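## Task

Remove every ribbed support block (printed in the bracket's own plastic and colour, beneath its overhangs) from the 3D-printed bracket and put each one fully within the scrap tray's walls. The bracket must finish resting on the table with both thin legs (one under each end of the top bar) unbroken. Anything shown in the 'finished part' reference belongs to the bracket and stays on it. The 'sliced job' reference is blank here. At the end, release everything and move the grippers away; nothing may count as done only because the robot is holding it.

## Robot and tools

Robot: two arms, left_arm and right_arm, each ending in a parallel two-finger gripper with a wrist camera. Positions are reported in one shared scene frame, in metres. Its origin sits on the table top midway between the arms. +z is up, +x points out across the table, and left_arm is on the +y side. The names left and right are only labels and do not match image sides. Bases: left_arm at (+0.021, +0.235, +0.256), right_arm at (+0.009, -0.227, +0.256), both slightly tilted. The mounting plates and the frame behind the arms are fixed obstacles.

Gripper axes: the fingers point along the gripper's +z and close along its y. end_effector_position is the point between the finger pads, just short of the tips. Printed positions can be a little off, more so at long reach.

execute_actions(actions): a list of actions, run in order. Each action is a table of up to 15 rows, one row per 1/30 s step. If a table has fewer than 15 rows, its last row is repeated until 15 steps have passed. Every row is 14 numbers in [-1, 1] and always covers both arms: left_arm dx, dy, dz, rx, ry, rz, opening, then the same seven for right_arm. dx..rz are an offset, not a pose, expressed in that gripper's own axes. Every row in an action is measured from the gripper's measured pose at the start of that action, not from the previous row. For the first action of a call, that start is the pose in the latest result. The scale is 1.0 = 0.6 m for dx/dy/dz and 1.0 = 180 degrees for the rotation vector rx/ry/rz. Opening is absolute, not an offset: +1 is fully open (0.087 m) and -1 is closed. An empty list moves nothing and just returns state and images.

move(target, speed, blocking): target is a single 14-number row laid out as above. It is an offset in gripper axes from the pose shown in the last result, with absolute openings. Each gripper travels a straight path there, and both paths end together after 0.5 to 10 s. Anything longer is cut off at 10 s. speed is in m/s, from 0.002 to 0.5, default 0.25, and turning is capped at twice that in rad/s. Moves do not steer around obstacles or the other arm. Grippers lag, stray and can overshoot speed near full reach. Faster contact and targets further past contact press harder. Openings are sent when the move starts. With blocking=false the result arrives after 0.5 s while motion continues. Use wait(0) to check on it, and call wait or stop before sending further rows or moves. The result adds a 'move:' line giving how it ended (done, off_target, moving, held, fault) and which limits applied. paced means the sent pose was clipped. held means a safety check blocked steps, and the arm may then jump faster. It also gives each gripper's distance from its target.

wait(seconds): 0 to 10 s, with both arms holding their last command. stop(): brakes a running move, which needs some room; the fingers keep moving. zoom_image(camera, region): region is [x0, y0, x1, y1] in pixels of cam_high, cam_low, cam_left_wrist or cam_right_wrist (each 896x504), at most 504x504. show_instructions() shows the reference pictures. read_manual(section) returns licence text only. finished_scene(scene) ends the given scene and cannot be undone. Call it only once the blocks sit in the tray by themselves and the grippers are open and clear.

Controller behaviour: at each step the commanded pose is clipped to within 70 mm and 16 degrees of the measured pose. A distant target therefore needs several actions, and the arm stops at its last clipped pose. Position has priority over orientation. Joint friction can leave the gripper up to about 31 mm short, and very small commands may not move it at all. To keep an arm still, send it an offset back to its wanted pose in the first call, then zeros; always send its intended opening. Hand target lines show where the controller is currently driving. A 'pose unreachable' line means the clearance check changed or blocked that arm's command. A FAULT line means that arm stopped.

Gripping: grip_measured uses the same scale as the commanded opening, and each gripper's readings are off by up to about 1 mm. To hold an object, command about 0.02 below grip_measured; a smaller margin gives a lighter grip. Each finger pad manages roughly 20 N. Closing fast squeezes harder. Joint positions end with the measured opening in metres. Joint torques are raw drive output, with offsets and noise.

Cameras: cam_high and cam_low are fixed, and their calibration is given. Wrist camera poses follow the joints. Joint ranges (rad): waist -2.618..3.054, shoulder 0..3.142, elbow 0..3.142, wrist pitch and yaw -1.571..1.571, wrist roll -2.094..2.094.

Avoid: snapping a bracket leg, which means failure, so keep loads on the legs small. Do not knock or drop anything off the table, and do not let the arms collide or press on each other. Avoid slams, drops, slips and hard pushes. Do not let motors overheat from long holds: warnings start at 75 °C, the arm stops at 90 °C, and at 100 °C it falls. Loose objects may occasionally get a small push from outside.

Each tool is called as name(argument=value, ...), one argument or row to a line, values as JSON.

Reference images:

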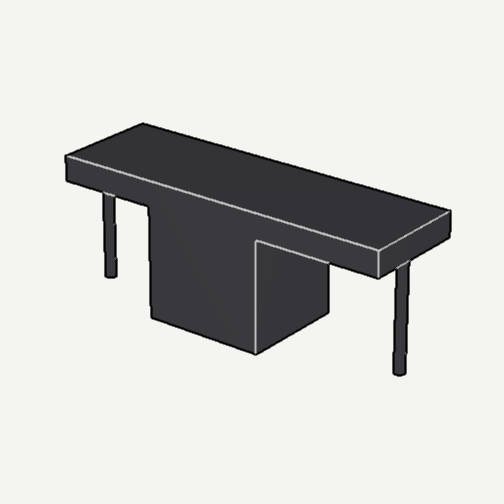

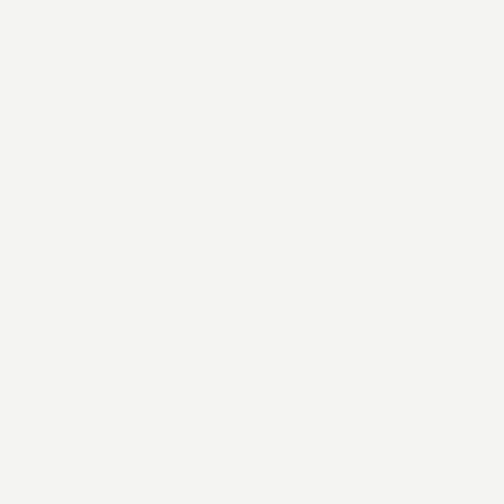

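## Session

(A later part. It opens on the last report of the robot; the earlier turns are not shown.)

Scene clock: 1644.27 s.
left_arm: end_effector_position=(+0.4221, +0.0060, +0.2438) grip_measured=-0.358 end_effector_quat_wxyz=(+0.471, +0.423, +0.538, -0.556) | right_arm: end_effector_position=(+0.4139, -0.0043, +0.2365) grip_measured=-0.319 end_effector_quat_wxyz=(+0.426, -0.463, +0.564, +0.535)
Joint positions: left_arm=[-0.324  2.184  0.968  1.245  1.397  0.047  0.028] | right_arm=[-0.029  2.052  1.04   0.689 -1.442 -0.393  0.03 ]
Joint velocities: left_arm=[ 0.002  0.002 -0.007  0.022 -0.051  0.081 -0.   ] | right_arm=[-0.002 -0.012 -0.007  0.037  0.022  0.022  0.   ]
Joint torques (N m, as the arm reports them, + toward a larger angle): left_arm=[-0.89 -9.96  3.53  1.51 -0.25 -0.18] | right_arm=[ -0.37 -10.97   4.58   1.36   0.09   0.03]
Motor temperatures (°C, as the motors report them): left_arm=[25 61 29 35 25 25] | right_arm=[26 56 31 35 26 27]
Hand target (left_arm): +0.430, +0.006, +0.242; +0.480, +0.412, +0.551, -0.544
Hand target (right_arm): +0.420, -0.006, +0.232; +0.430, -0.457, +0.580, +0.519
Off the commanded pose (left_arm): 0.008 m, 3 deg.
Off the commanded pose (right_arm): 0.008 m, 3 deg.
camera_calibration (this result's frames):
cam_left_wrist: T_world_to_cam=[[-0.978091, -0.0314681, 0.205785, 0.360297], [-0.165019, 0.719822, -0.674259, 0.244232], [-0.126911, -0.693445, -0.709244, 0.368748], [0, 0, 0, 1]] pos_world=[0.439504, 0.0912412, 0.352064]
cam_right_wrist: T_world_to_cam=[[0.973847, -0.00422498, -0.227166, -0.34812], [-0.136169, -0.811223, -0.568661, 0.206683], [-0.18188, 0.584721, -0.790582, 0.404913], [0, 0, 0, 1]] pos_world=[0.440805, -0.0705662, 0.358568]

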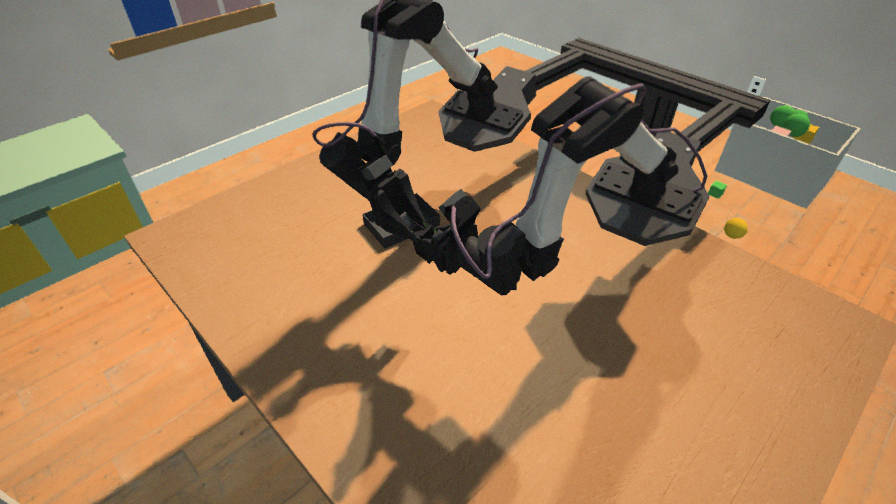

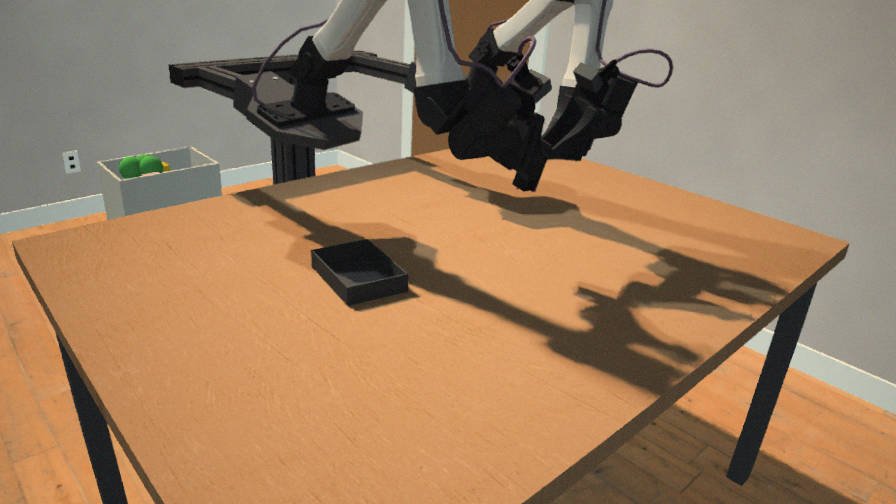

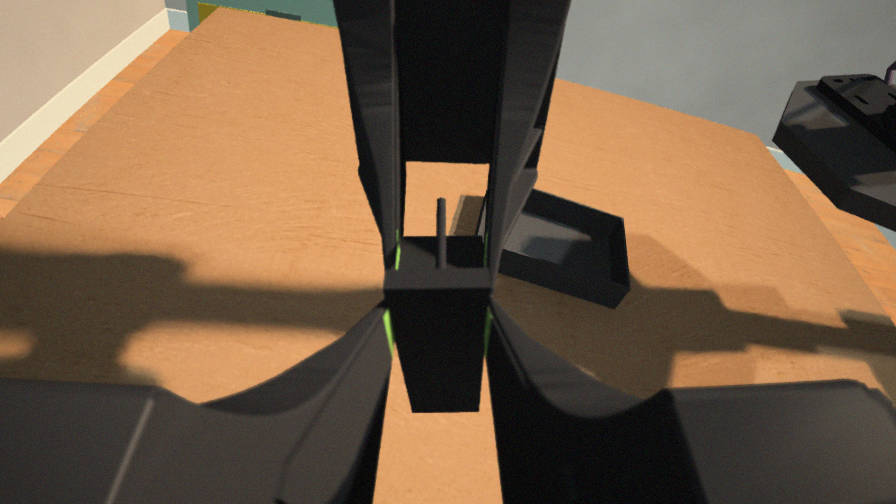

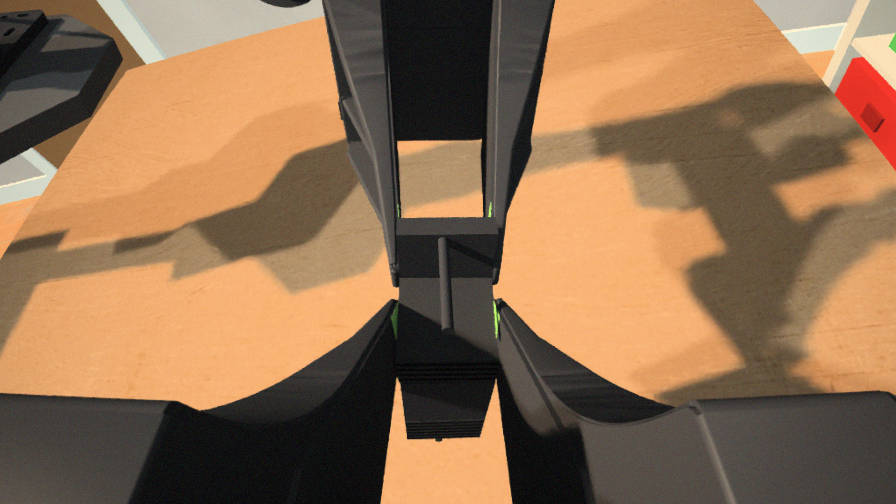

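execute_actions(
  actions=[
    [[0.0006,0.0131,-0.0001,-0.0143,0.0007,0,-0.44,0.005,-0.0122,-0.0012,0.0132,0.0055,0,-0.42],[0.0007,0.0146,-0.0002,-0.0159,0.0008,0,-0.44,0.0056,-0.0135,-0.0013,0.0147,0.0061,0,-0.42],[0.0007,0.0146,-0.0002,-0.0159,0.0008,0,-0.44,0.0056,-0.0135,-0.0013,0.0147,0.0061,0,-0.42],[0.0008,0.0175,-0.0002,-0.0191,0.0009,0,-0.44,0.0067,-0.0162,-0.0016,0.0176,0.0073,0,-0.42],[0.0008,0.0175,-0.0002,-0.0191,0.0009,0,-0.44,0.0067,-0.0162,-0.0016,0.0176,0.0073,0,-0.42],[0.001,0.0205,-0.0002,-0.0223,0.0011,0,-0.44,0.0078,-0.0189,-0.0019,0.0206,0.0085,0,-0.42],[0.001,0.0205,-0.0002,-0.0223,0.0011,0,-0.44,0.0078,-0.0189,-0.0019,0.0206,0.0085,0,-0.42],[0.0011,0.0234,-0.0003,-0.0254,0.0012,0,-0.44,0.009,-0.0216,-0.0021,0.0235,0.0098,0,-0.42]],
  ],
)

Scene clock: 1653.57 s.
left_arm: end_effector_position=(+0.4330, +0.0067, +0.2410) grip_measured=-0.358 end_effector_quat_wxyz=(+0.484, +0.408, +0.557, -0.538) | right_arm: end_effector_position=(+0.4237, -0.0054, +0.2327) grip_measured=-0.319 end_effector_quat_wxyz=(+0.438, -0.462, +0.577, +0.512)
Joint positions: left_arm=[-0.324  2.184  0.968  1.245  1.333  0.047  0.028] | right_arm=[-0.029  2.052  1.04   0.709 -1.388 -0.393  0.03 ]
Joint velocities: left_arm=[-0.012  0.002 -0.007 -0.051 -0.037 -0.022 -0.001] | right_arm=[-0.002 -0.007  0.007 -0.022  0.125  0.037  0.001]
Joint torques (N m, as the arm reports them, + toward a larger angle): left_arm=[ -1.09 -10.01   3.71   1.54   0.09  -0.2 ] | right_arm=[ -0.15 -10.94   4.54   1.27  -0.17   0.08]
Motor temperatures (°C, as the motors report them): left_arm=[25 61 29 36 25 25] | right_arm=[26 56 31 35 26 27]
Hand target (left_arm): +0.436, +0.006, +0.240; +0.487, +0.404, +0.561, -0.534
Hand target (right_arm): +0.426, -0.006, +0.229; +0.435, -0.455, +0.589, +0.507
Off the commanded pose (left_arm): 0.003 m, 1 deg.
Off the commanded pose (right_arm): 0.005 m, 2 deg.
camera_calibration (this result's frames):
cam_left_wrist: T_world_to_cam=[[-0.973225, -0.0952098, 0.209211, 0.36902], [-0.212634, 0.718596, -0.662123, 0.261317], [-0.0872973, -0.688879, -0.7196, 0.353953], [0, 0, 0, 1]] pos_world=[0.445603, 0.0911838, 0.350525]
cam_right_wrist: T_world_to_cam=[[0.977327, -0.0541599, -0.20469, -0.365432], [-0.160462, -0.820186, -0.549133, 0.210631], [-0.138143, 0.569528, -0.810281, 0.390323], [0, 0, 0, 1]] pos_world=[0.444865, -0.0693346, 0.357136]

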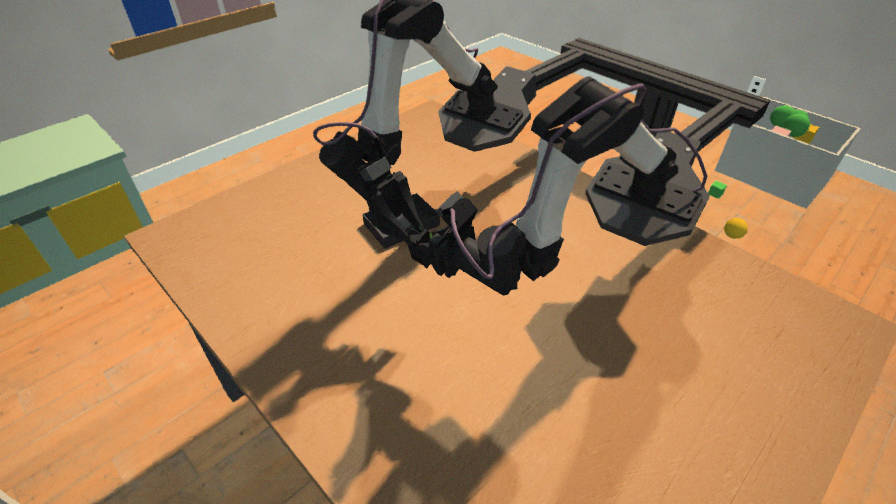

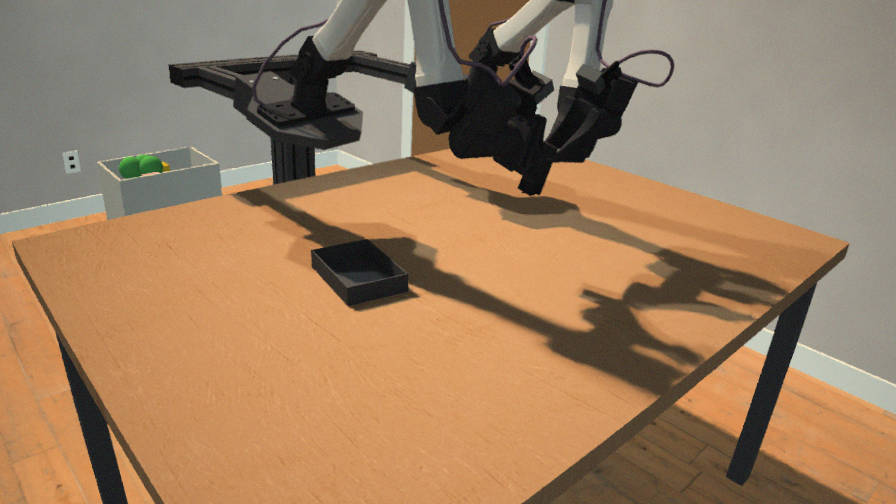

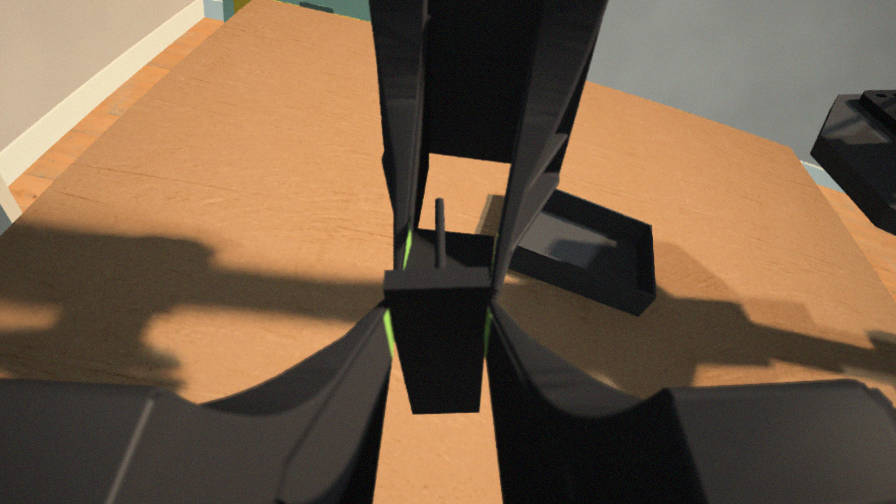

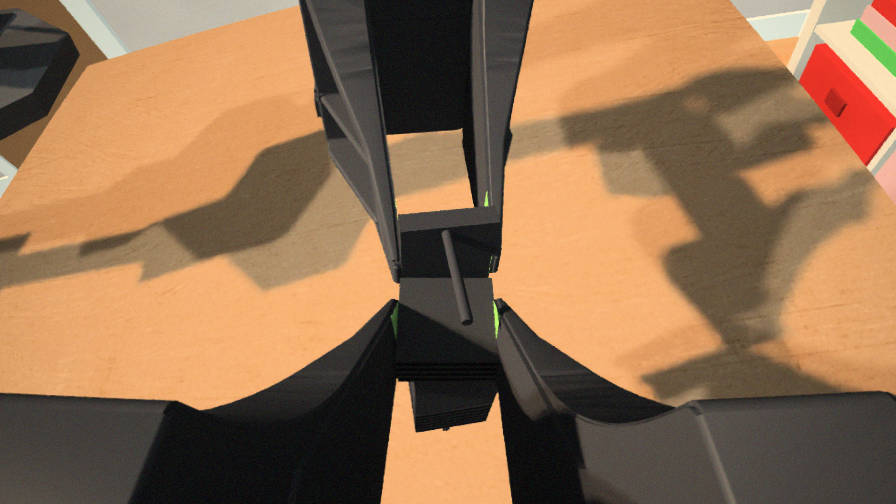

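move(
  target=[0,0,0,0,0,0,-0.44,-0.002,-0.0115,-0.0826,0,0,0,-0.42],
  speed=0.05,
)

Scene clock: 1671.40 s.
left_arm: end_effector_position=(+0.4342, +0.0068, +0.2407) grip_measured=-0.358 end_effector_quat_wxyz=(+0.485, +0.406, +0.559, -0.536) | right_arm: end_effector_position=(+0.4223, -0.0518, +0.2290) grip_measured=-0.319 end_effector_quat_wxyz=(+0.438, -0.449, +0.583, +0.517)
Joint positions: left_arm=[-0.324  2.184  0.968  1.245  1.326  0.047  0.028] | right_arm=[-0.148  2.038  1.067  0.421 -1.494 -0.618  0.03 ]
Joint velocities: left_arm=[-0.017 -0.012 -0.002  0.022  0.037 -0.007 -0.001] | right_arm=[-0.012 -0.012  0.037 -0.3   -0.066 -0.227  0.   ]
Joint torques (N m, as the arm reports them, + toward a larger angle): left_arm=[ -0.89 -10.07   3.56   1.52   0.31  -0.15] | right_arm=[ -1.33 -12.13   6.74   1.03  -0.68  -0.06]
Motor temperatures (°C, as the motors report them): left_arm=[25 61 29 36 25 25] | right_arm=[26 56 32 35 26 27]
Hand target (left_arm): +0.433, +0.007, +0.241; +0.484, +0.408, +0.557, -0.538
Hand target (right_arm): +0.429, -0.055, +0.237; +0.446, -0.455, +0.577, +0.512
Off the commanded pose (left_arm): 0.001 m, 0 deg.
Off the commanded pose (right_arm): 0.011 m, 2 deg.
move: off_target (right_arm)
camera_calibration (this result's frames):
cam_left_wrist: T_world_to_cam=[[-0.972381, -0.102778, 0.20955, 0.369962], [-0.218291, 0.718241, -0.660665, 0.263381], [-0.0826056, -0.688162, -0.72084, 0.352171], [0, 0, 0, 1]] pos_world=[0.446329, 0.0912038, 0.35034]
cam_right_wrist: T_world_to_cam=[[0.971172, -0.0671404, -0.228729, -0.359918], [-0.186673, -0.81093, -0.554567, 0.183142], [-0.148249, 0.581278, -0.800086, 0.416095], [0, 0, 0, 1]] pos_world=[0.445416, -0.117517, 0.352152]

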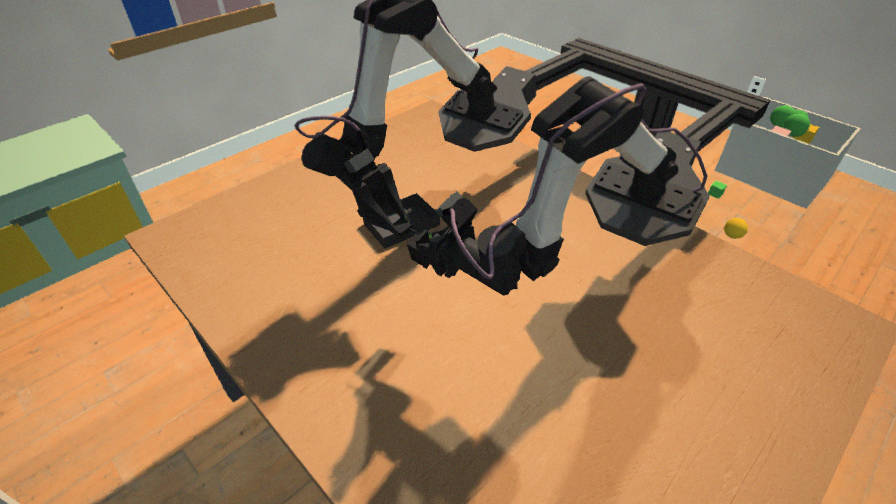

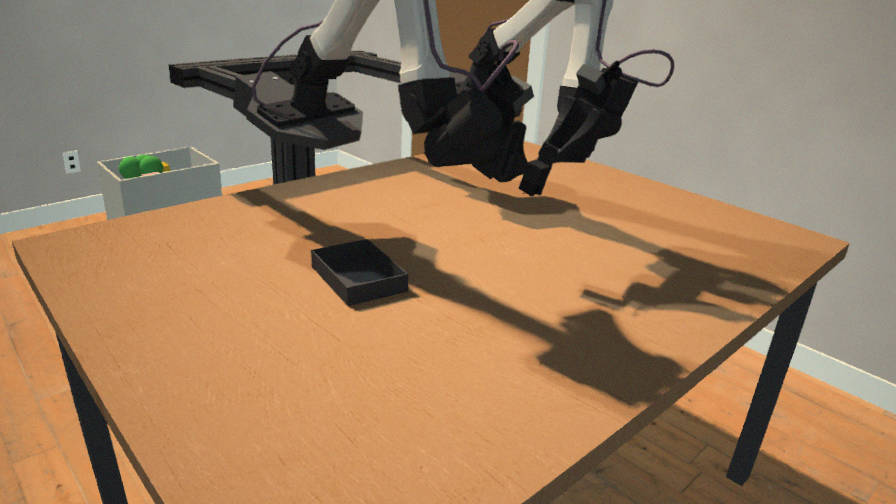

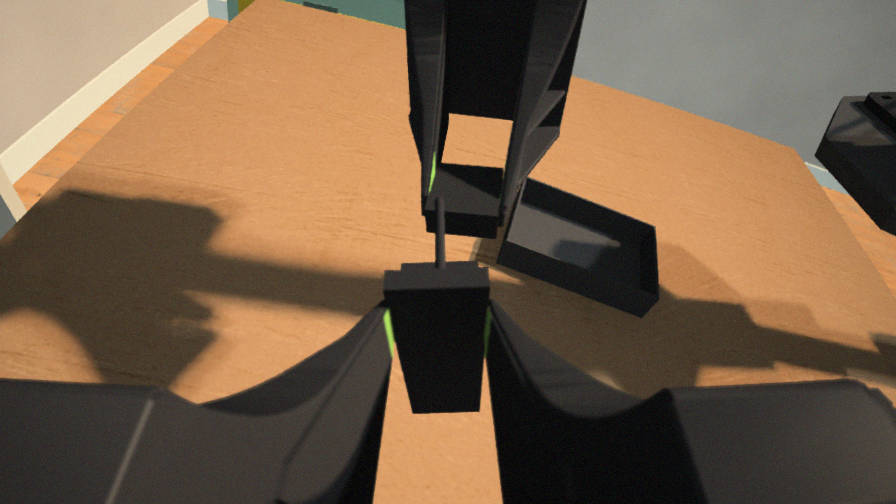

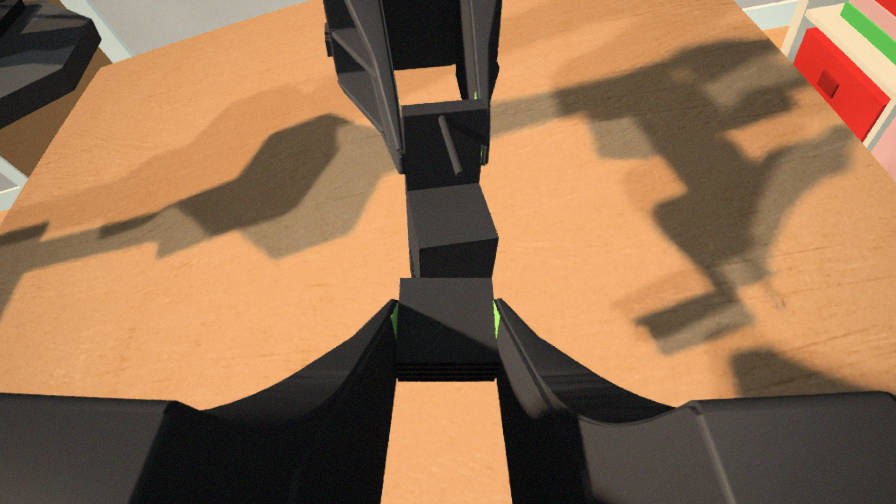

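move(
  target=[-0.0468,-0.027,-0.0016,0.0289,0.0142,-0.0765,-0.44,0.2327,0.1495,-0.3668,0.4242,0.29,0.3844,-0.42],
  speed=0.3,
)

Scene clock: 1772.87 s.
left_arm: end_effector_position=(+0.4198, +0.0080, +0.2635) grip_measured=-0.358 end_effector_quat_wxyz=(+0.385, +0.364, +0.595, -0.605) | right_arm: end_effector_position=(+0.2949, -0.2700, +0.1281) grip_measured=-0.319 end_effector_quat_wxyz=(+0.012, +0.099, +0.995, +0.007)
Joint positions: left_arm=[-0.324  2.068  1.017  0.84   1.404  0.029  0.028] | right_arm=[-0.336  1.828  0.884 -0.329 -0.092  0.024  0.03 ]
Joint velocities: left_arm=[-0.007 -0.007  0.012 -0.051 -0.007  0.007 -0.   ] | right_arm=[-0.007 -0.007  0.007  0.051  0.022 -0.037 -0.001]
Joint torques (N m, as the arm reports them, + toward a larger angle): left_arm=[ -0.91 -11.17   6.36   1.24   0.46  -0.14] | right_arm=[-2.18 -7.46  6.14  0.24  0.02  0.09]
Motor temperatures (°C, as the motors report them): left_arm=[25 62 30 37 25 25] | right_arm=[26 60 34 33 26 27]
Hand target (left_arm): +0.424, +0.008, +0.272; +0.387, +0.369, +0.589, -0.606
Hand target (right_arm): +0.297, -0.275, +0.127; +0.008, +0.109, +0.994, +0.001
Off the commanded pose (left_arm): 0.009 m, 1 deg.
Off the commanded pose (right_arm): 0.005 m, 2 deg.
move: done
camera_calibration (this result's frames):
cam_left_wrist: T_world_to_cam=[[-0.895825, -0.0105774, 0.44428, 0.256529], [-0.303253, 0.745342, -0.593719, 0.292236], [-0.324861, -0.666598, -0.670904, 0.456612], [0, 0, 0, 1]] pos_world=[0.466762, 0.0892743, 0.365878]
cam_right_wrist: T_world_to_cam=[[-0.215175, -0.976491, -0.0128524, -0.19723], [-0.641342, 0.131374, 0.755924, 0.147096], [-0.736465, 0.170899, -0.654533, 0.48728], [0, 0, 0, 1]] pos_world=[0.410764, -0.295193, 0.205212]

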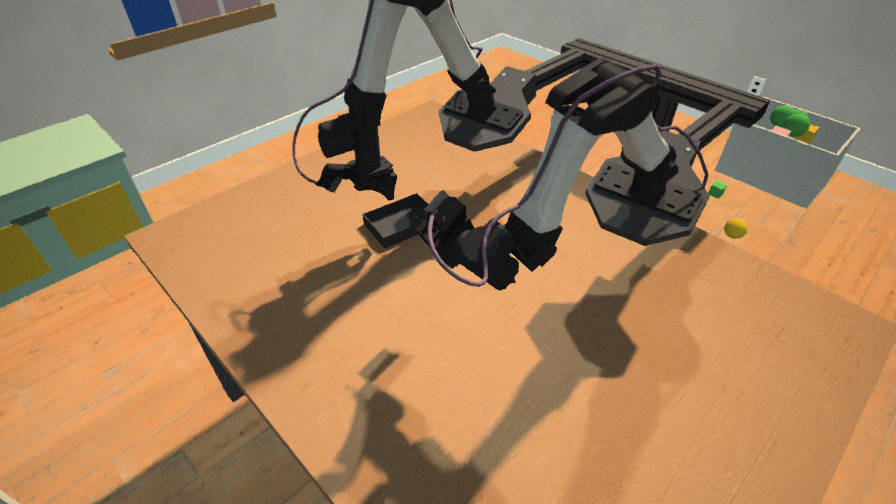

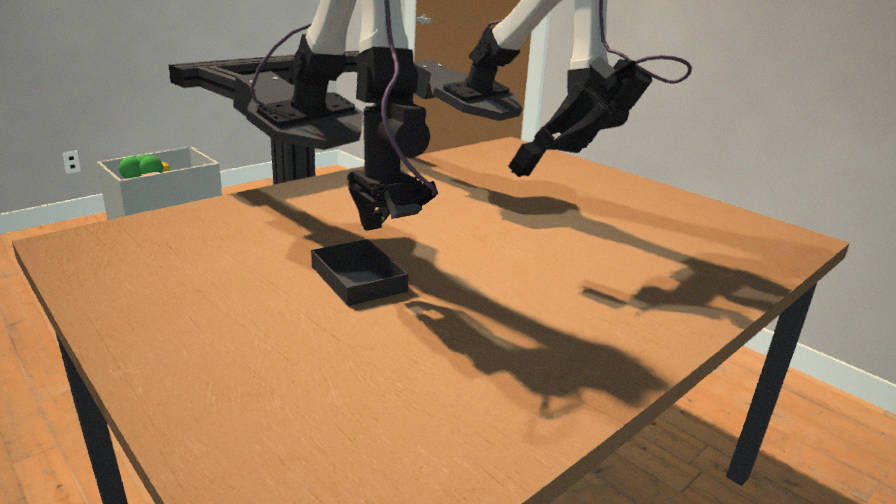

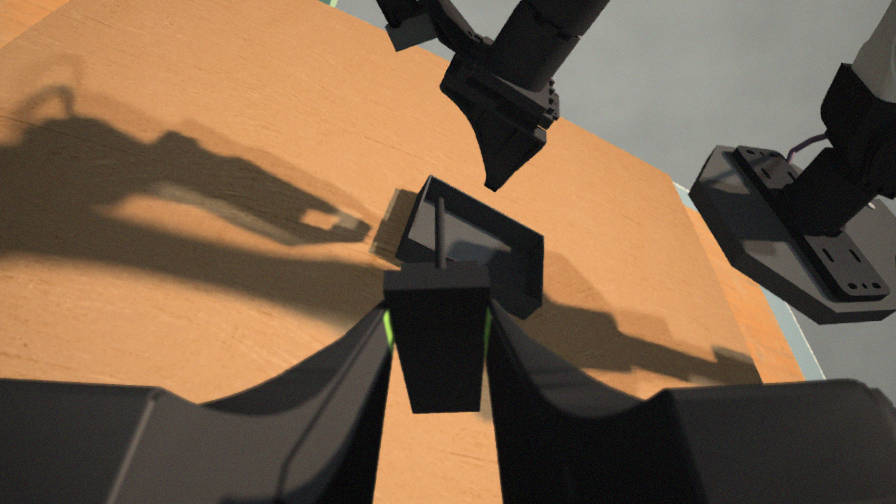

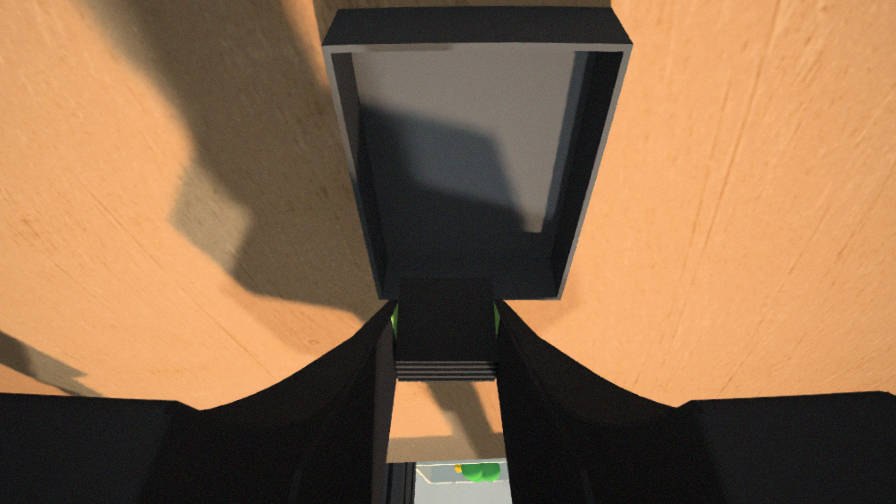

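move(
  target=[0,0,0,0,0,0,-0.44,0,-0.008,0.16,0,0,0,-0.42],
  speed=0.12,
)

Scene clock: 1782.13 s.
left_arm: end_effector_position=(+0.4195, +0.0081, +0.2631) grip_measured=-0.358 end_effector_quat_wxyz=(+0.384, +0.364, +0.595, -0.605) | right_arm: end_effector_position=(+0.2886, -0.2762, +0.0361) grip_measured=-0.319 end_effector_quat_wxyz=(+0.006, +0.101, +0.995, +0.006)
Joint positions: left_arm=[-0.324  2.067  1.017  0.833  1.404  0.033  0.028] | right_arm=[-0.336  2.177  0.919 -0.029 -0.09   0.028  0.03 ]
Joint velocities: left_arm=[-0.007 -0.002 -0.007 -0.007  0.007 -0.081  0.   ] | right_arm=[ 0.012  0.002 -0.017  0.066 -0.066 -0.007  0.   ]
Joint torques (N m, as the arm reports them, + toward a larger angle): left_arm=[ -0.89 -10.1    4.55   1.48   0.35  -0.17] | right_arm=[-0.06 -8.25  4.18  0.45 -0.06  0.12]
Motor temperatures (°C, as the motors report them): left_arm=[25 63 30 36 25 25] | right_arm=[26 58 34 33 26 27]
Hand target (left_arm): +0.420, +0.008, +0.263; +0.385, +0.364, +0.595, -0.605
Hand target (right_arm): +0.297, -0.273, +0.032; +0.013, +0.099, +0.995, +0.007
Off the commanded pose (left_arm): 0.000 m, 0 deg.
Off the commanded pose (right_arm): 0.009 m, 1 deg.
move: done
camera_calibration (this result's frames):
cam_left_wrist: T_world_to_cam=[[-0.894852, -0.010479, 0.44624, 0.255511], [-0.304136, 0.746056, -0.592369, 0.291902], [-0.326713, -0.6658, -0.670797, 0.457013], [0, 0, 0, 1]] pos_world=[0.466735, 0.0891811, 0.365457]
cam_right_wrist: T_world_to_cam=[[-0.220486, -0.975334, -0.0104138, -0.204061], [-0.630101, 0.134276, 0.764815, 0.210642], [-0.744552, 0.175193, -0.644165, 0.426668], [0, 0, 0, 1]] pos_world=[0.40541, -0.302061, 0.111618]

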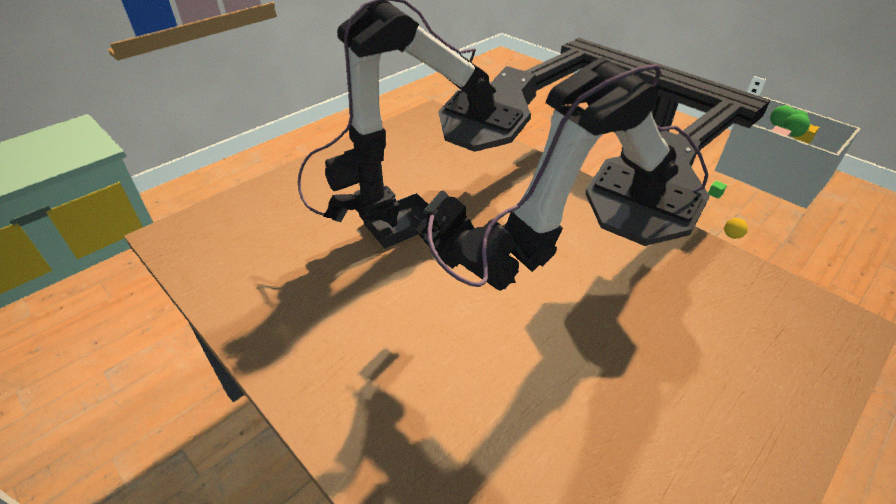

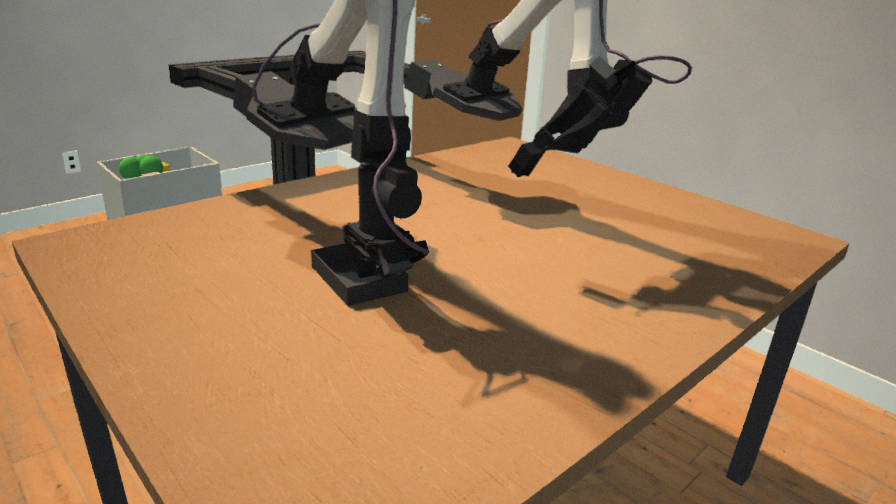

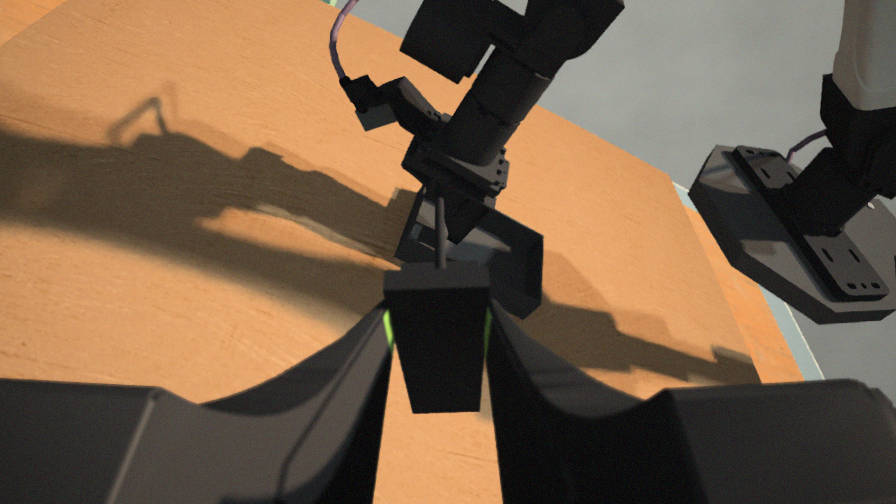

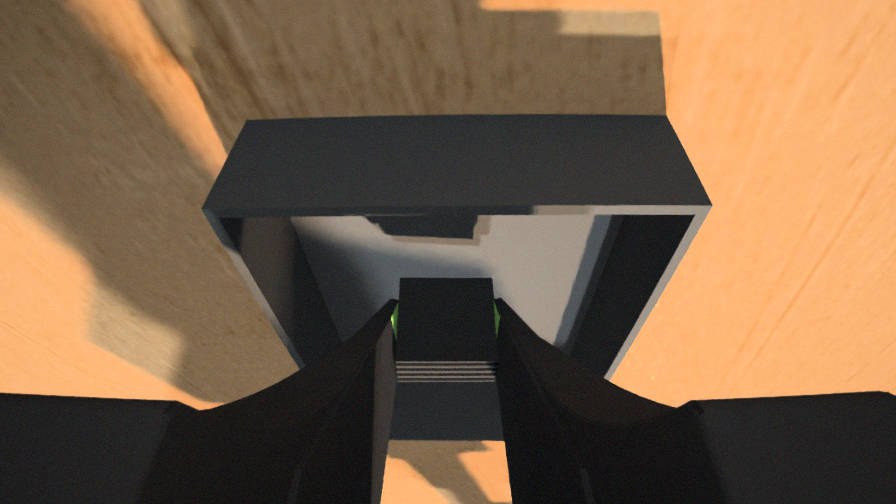

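move(
  target=[0,0,0,0,0,0,-0.44,0,0,0.0383,0,0,0,-0.42],
  speed=0.04,
)

Scene clock: 1791.83 s.
left_arm: end_effector_position=(+0.4195, +0.0081, +0.2631) grip_measured=-0.358 end_effector_quat_wxyz=(+0.384, +0.364, +0.595, -0.605) | right_arm: end_effector_position=(+0.2767, -0.2754, +0.0189) grip_measured=-0.319 end_effector_quat_wxyz=(-0.008, +0.102, +0.995, +0.007)
Joint positions: left_arm=[-0.324  2.067  1.017  0.833  1.404  0.033  0.028] | right_arm=[-0.336  2.246  0.921  0.01  -0.09   0.028  0.03 ]
Joint velocities: left_arm=[-0.007 -0.007  0.007 -0.051 -0.022  0.007  0.   ] | right_arm=[ 0.012 -0.007 -0.002 -0.022 -0.022 -0.037  0.   ]
Joint torques (N m, as the arm reports them, + toward a larger angle): left_arm=[ -0.94 -10.12   4.57   1.44   0.37  -0.12] | right_arm=[-0.81 -7.98  3.96  0.51 -0.05  0.08]
Motor temperatures (°C, as the motors report them): left_arm=[25 63 30 36 25 25] | right_arm=[26 56 34 32 26 27]
Hand target (left_arm): +0.419, +0.008, +0.263; +0.384, +0.364, +0.595, -0.605
Hand target (right_arm): +0.289, -0.276, +0.014; +0.005, +0.101, +0.995, +0.007
Off the commanded pose (left_arm): 0.000 m, 0 deg.
Off the commanded pose (right_arm): 0.014 m, 2 deg.
move: off_target (right_arm)
camera_calibration (this result's frames):
cam_left_wrist: T_world_to_cam=[[-0.894852, -0.010479, 0.44624, 0.255511], [-0.304136, 0.746056, -0.592369, 0.291902], [-0.326713, -0.6658, -0.670797, 0.457013], [0, 0, 0, 1]] pos_world=[0.466735, 0.0891811, 0.365457]
cam_right_wrist: T_world_to_cam=[[-0.222797, -0.974822, -0.00910373, -0.205356], [-0.608964, 0.131875, 0.782159, 0.209318], [-0.761265, 0.179806, -0.623013, 0.412053], [0, 0, 0, 1]] pos_world=[0.395396, -0.301879, 0.0911252]

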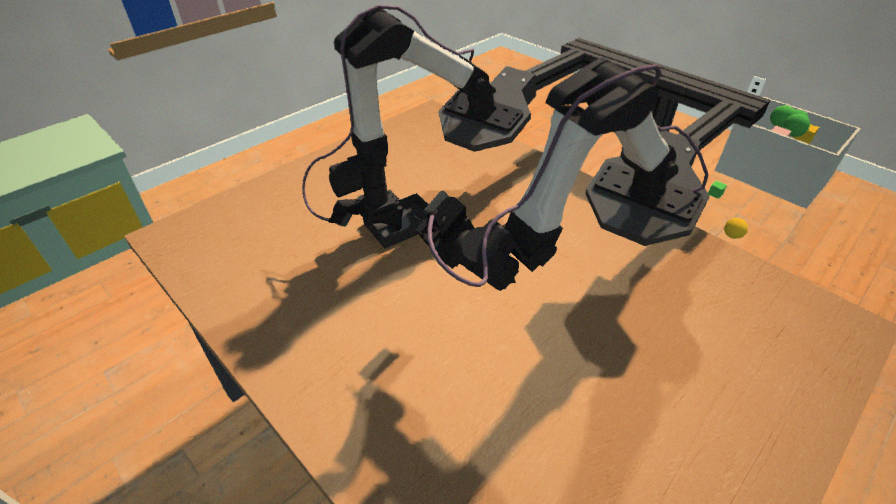

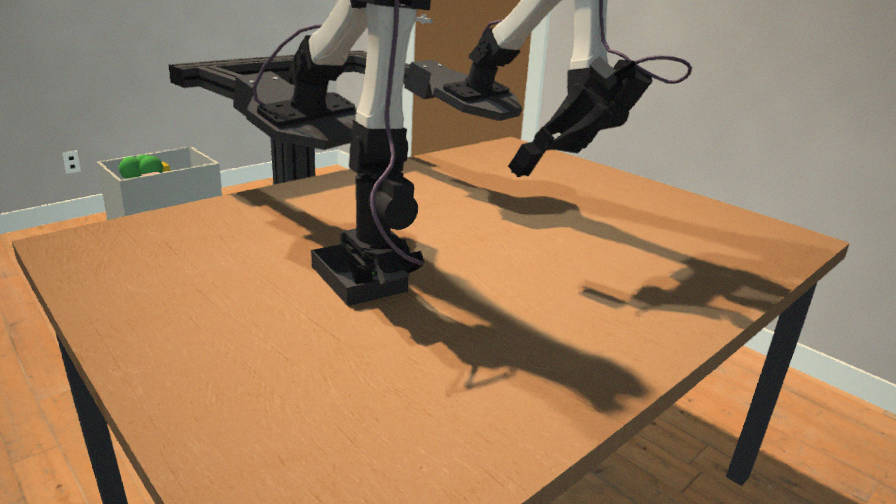

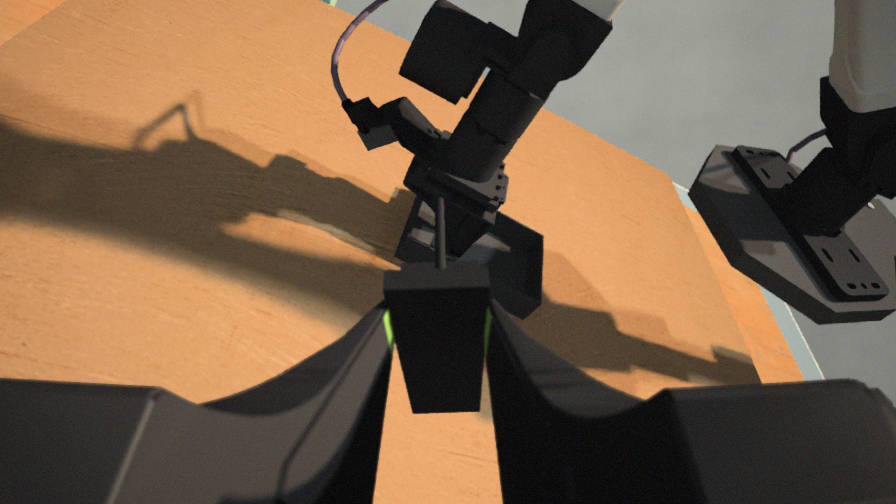

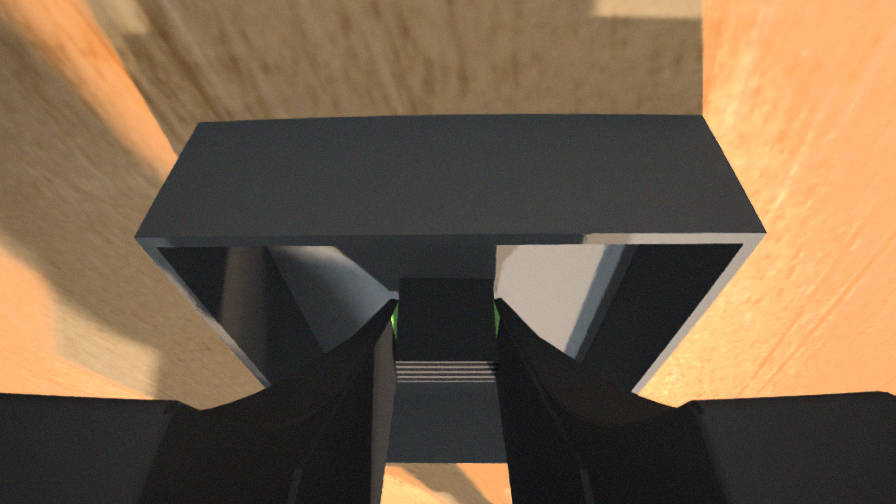

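execute_actions(
  actions=[
    [[0,0,0,0,0,0,-0.44,0,0,0.014,0,0,0,-0.42]],
    [[0,0,0,0,0,0,-0.44,0,0,0,0,0,0,-0.36],[0,0,0,0,0,0,-0.44,0,0,0,0,0,0,-0.33],[0,0,0,0,0,0,-0.44,0,0,0,0,0,0,-0.31],[0,0,0,0,0,0,-0.44,0,0,0,0,0,0,-0.29],[0,0,0,0,0,0,-0.44,0,0,0,0,0,0,-0.26],[0,0,0,0,0,0,-0.44,0,0,0,0,0,0,-0.22],[0,0,0,0,0,0,-0.44,0,0,0,0,0,0,-0.18],[0,0,0,0,0,0,-0.44,0,0,0,0,0,0,-0.14],[0,0,0,0,0,0,-0.44,0,0,0,0,0,0,-0.1],[0,0,0,0,0,0,-0.44,0,0,0,0,0,0,-0.05],[0,0,0,0,0,0,-0.44,0,0,0,0,0,0,0.0]],
  ],
)

Scene clock: 1798.20 s.
left_arm: end_effector_position=(+0.4195, +0.0081, +0.2631) grip_measured=-0.358 end_effector_quat_wxyz=(+0.384, +0.364, +0.595, -0.605) | right_arm: end_effector_position=(+0.2762, -0.2753, +0.0188) grip_measured=+0.000 end_effector_quat_wxyz=(-0.009, +0.102, +0.995, +0.007)
Joint positions: left_arm=[-0.324  2.067  1.017  0.833  1.404  0.033  0.028] | right_arm=[-0.336  2.246  0.921  0.009 -0.09   0.028  0.044]
Joint velocities: left_arm=[-0.002  0.002 -0.022  0.022 -0.022 -0.051  0.   ] | right_arm=[ 0.002 -0.017 -0.002  0.007 -0.095 -0.066  0.   ]
Joint torques (N m, as the arm reports them, + toward a larger angle): left_arm=[ -0.92 -10.12   4.57   1.45   0.36  -0.13] | right_arm=[-1.39 -9.46  1.58  0.31 -0.07  0.03]
Motor temperatures (°C, as the motors report them): left_arm=[25 63 30 36 25 25] | right_arm=[26 55 33 32 26 27]
Hand target (left_arm): +0.419, +0.008, +0.263; +0.384, +0.364, +0.595, -0.605
Hand target (right_arm): +0.276, -0.275, +0.019; -0.008, +0.102, +0.995, +0.007
Off the commanded pose (left_arm): 0.000 m, 0 deg.
Off the commanded pose (right_arm): 0.000 m, 0 deg.
camera_calibration (this result's frames):
cam_left_wrist: T_world_to_cam=[[-0.894852, -0.010479, 0.44624, 0.255511], [-0.304136, 0.746056, -0.592369, 0.291902], [-0.326713, -0.6658, -0.670797, 0.457013], [0, 0, 0, 1]] pos_world=[0.466735, 0.0891811, 0.365457]
cam_right_wrist: T_world_to_cam=[[-0.222924, -0.974794, -0.00902905, -0.205348], [-0.607776, 0.131738, 0.783105, 0.208759], [-0.762177, 0.18006, -0.621824, 0.411919], [0, 0, 0, 1]] pos_world=[0.395057, -0.301844, 0.0908066]

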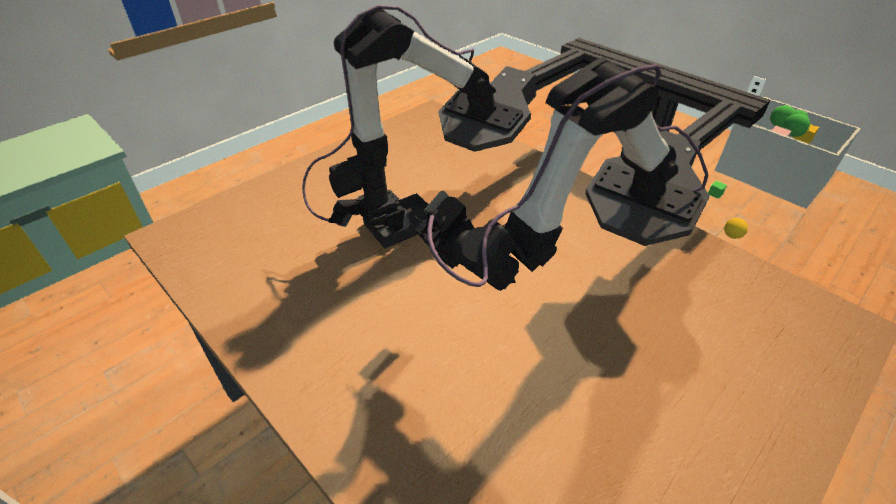

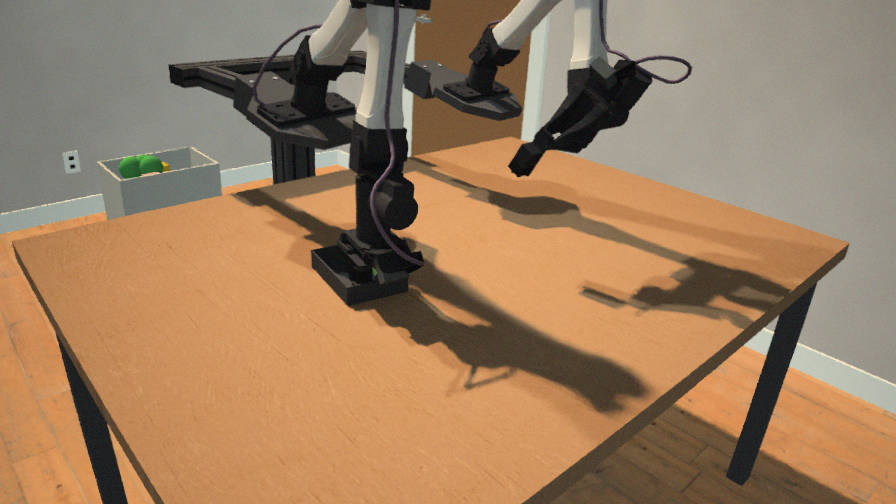

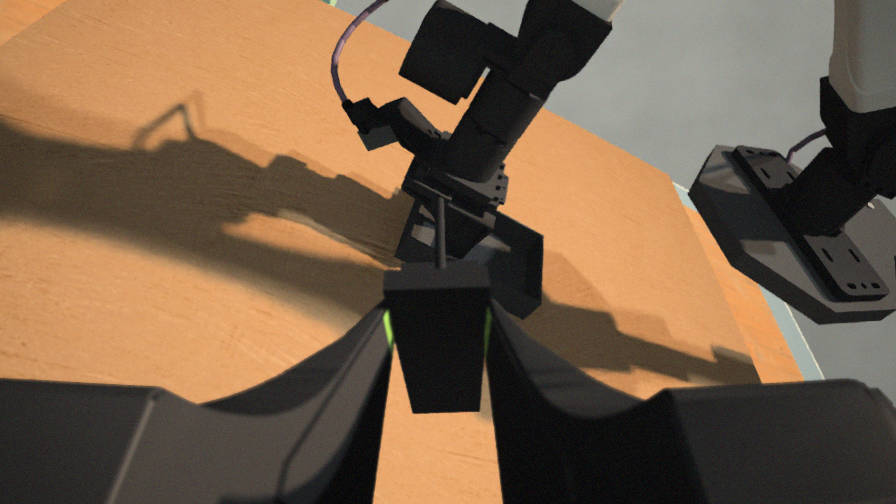

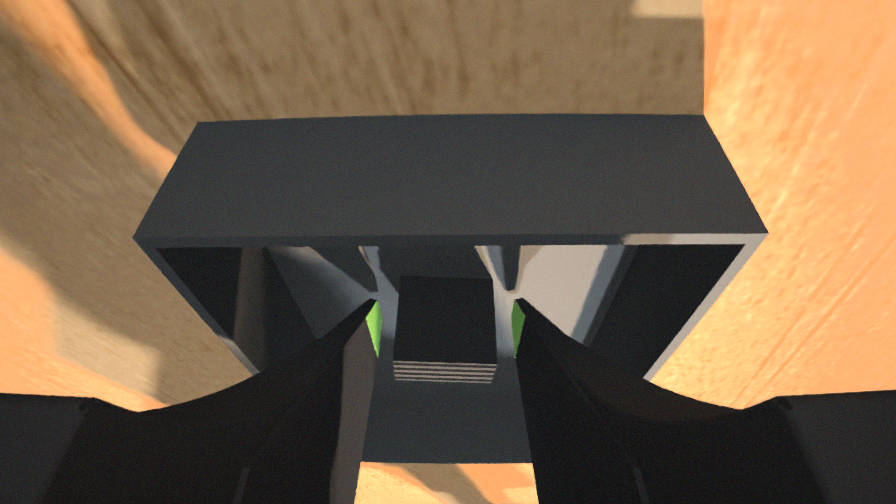

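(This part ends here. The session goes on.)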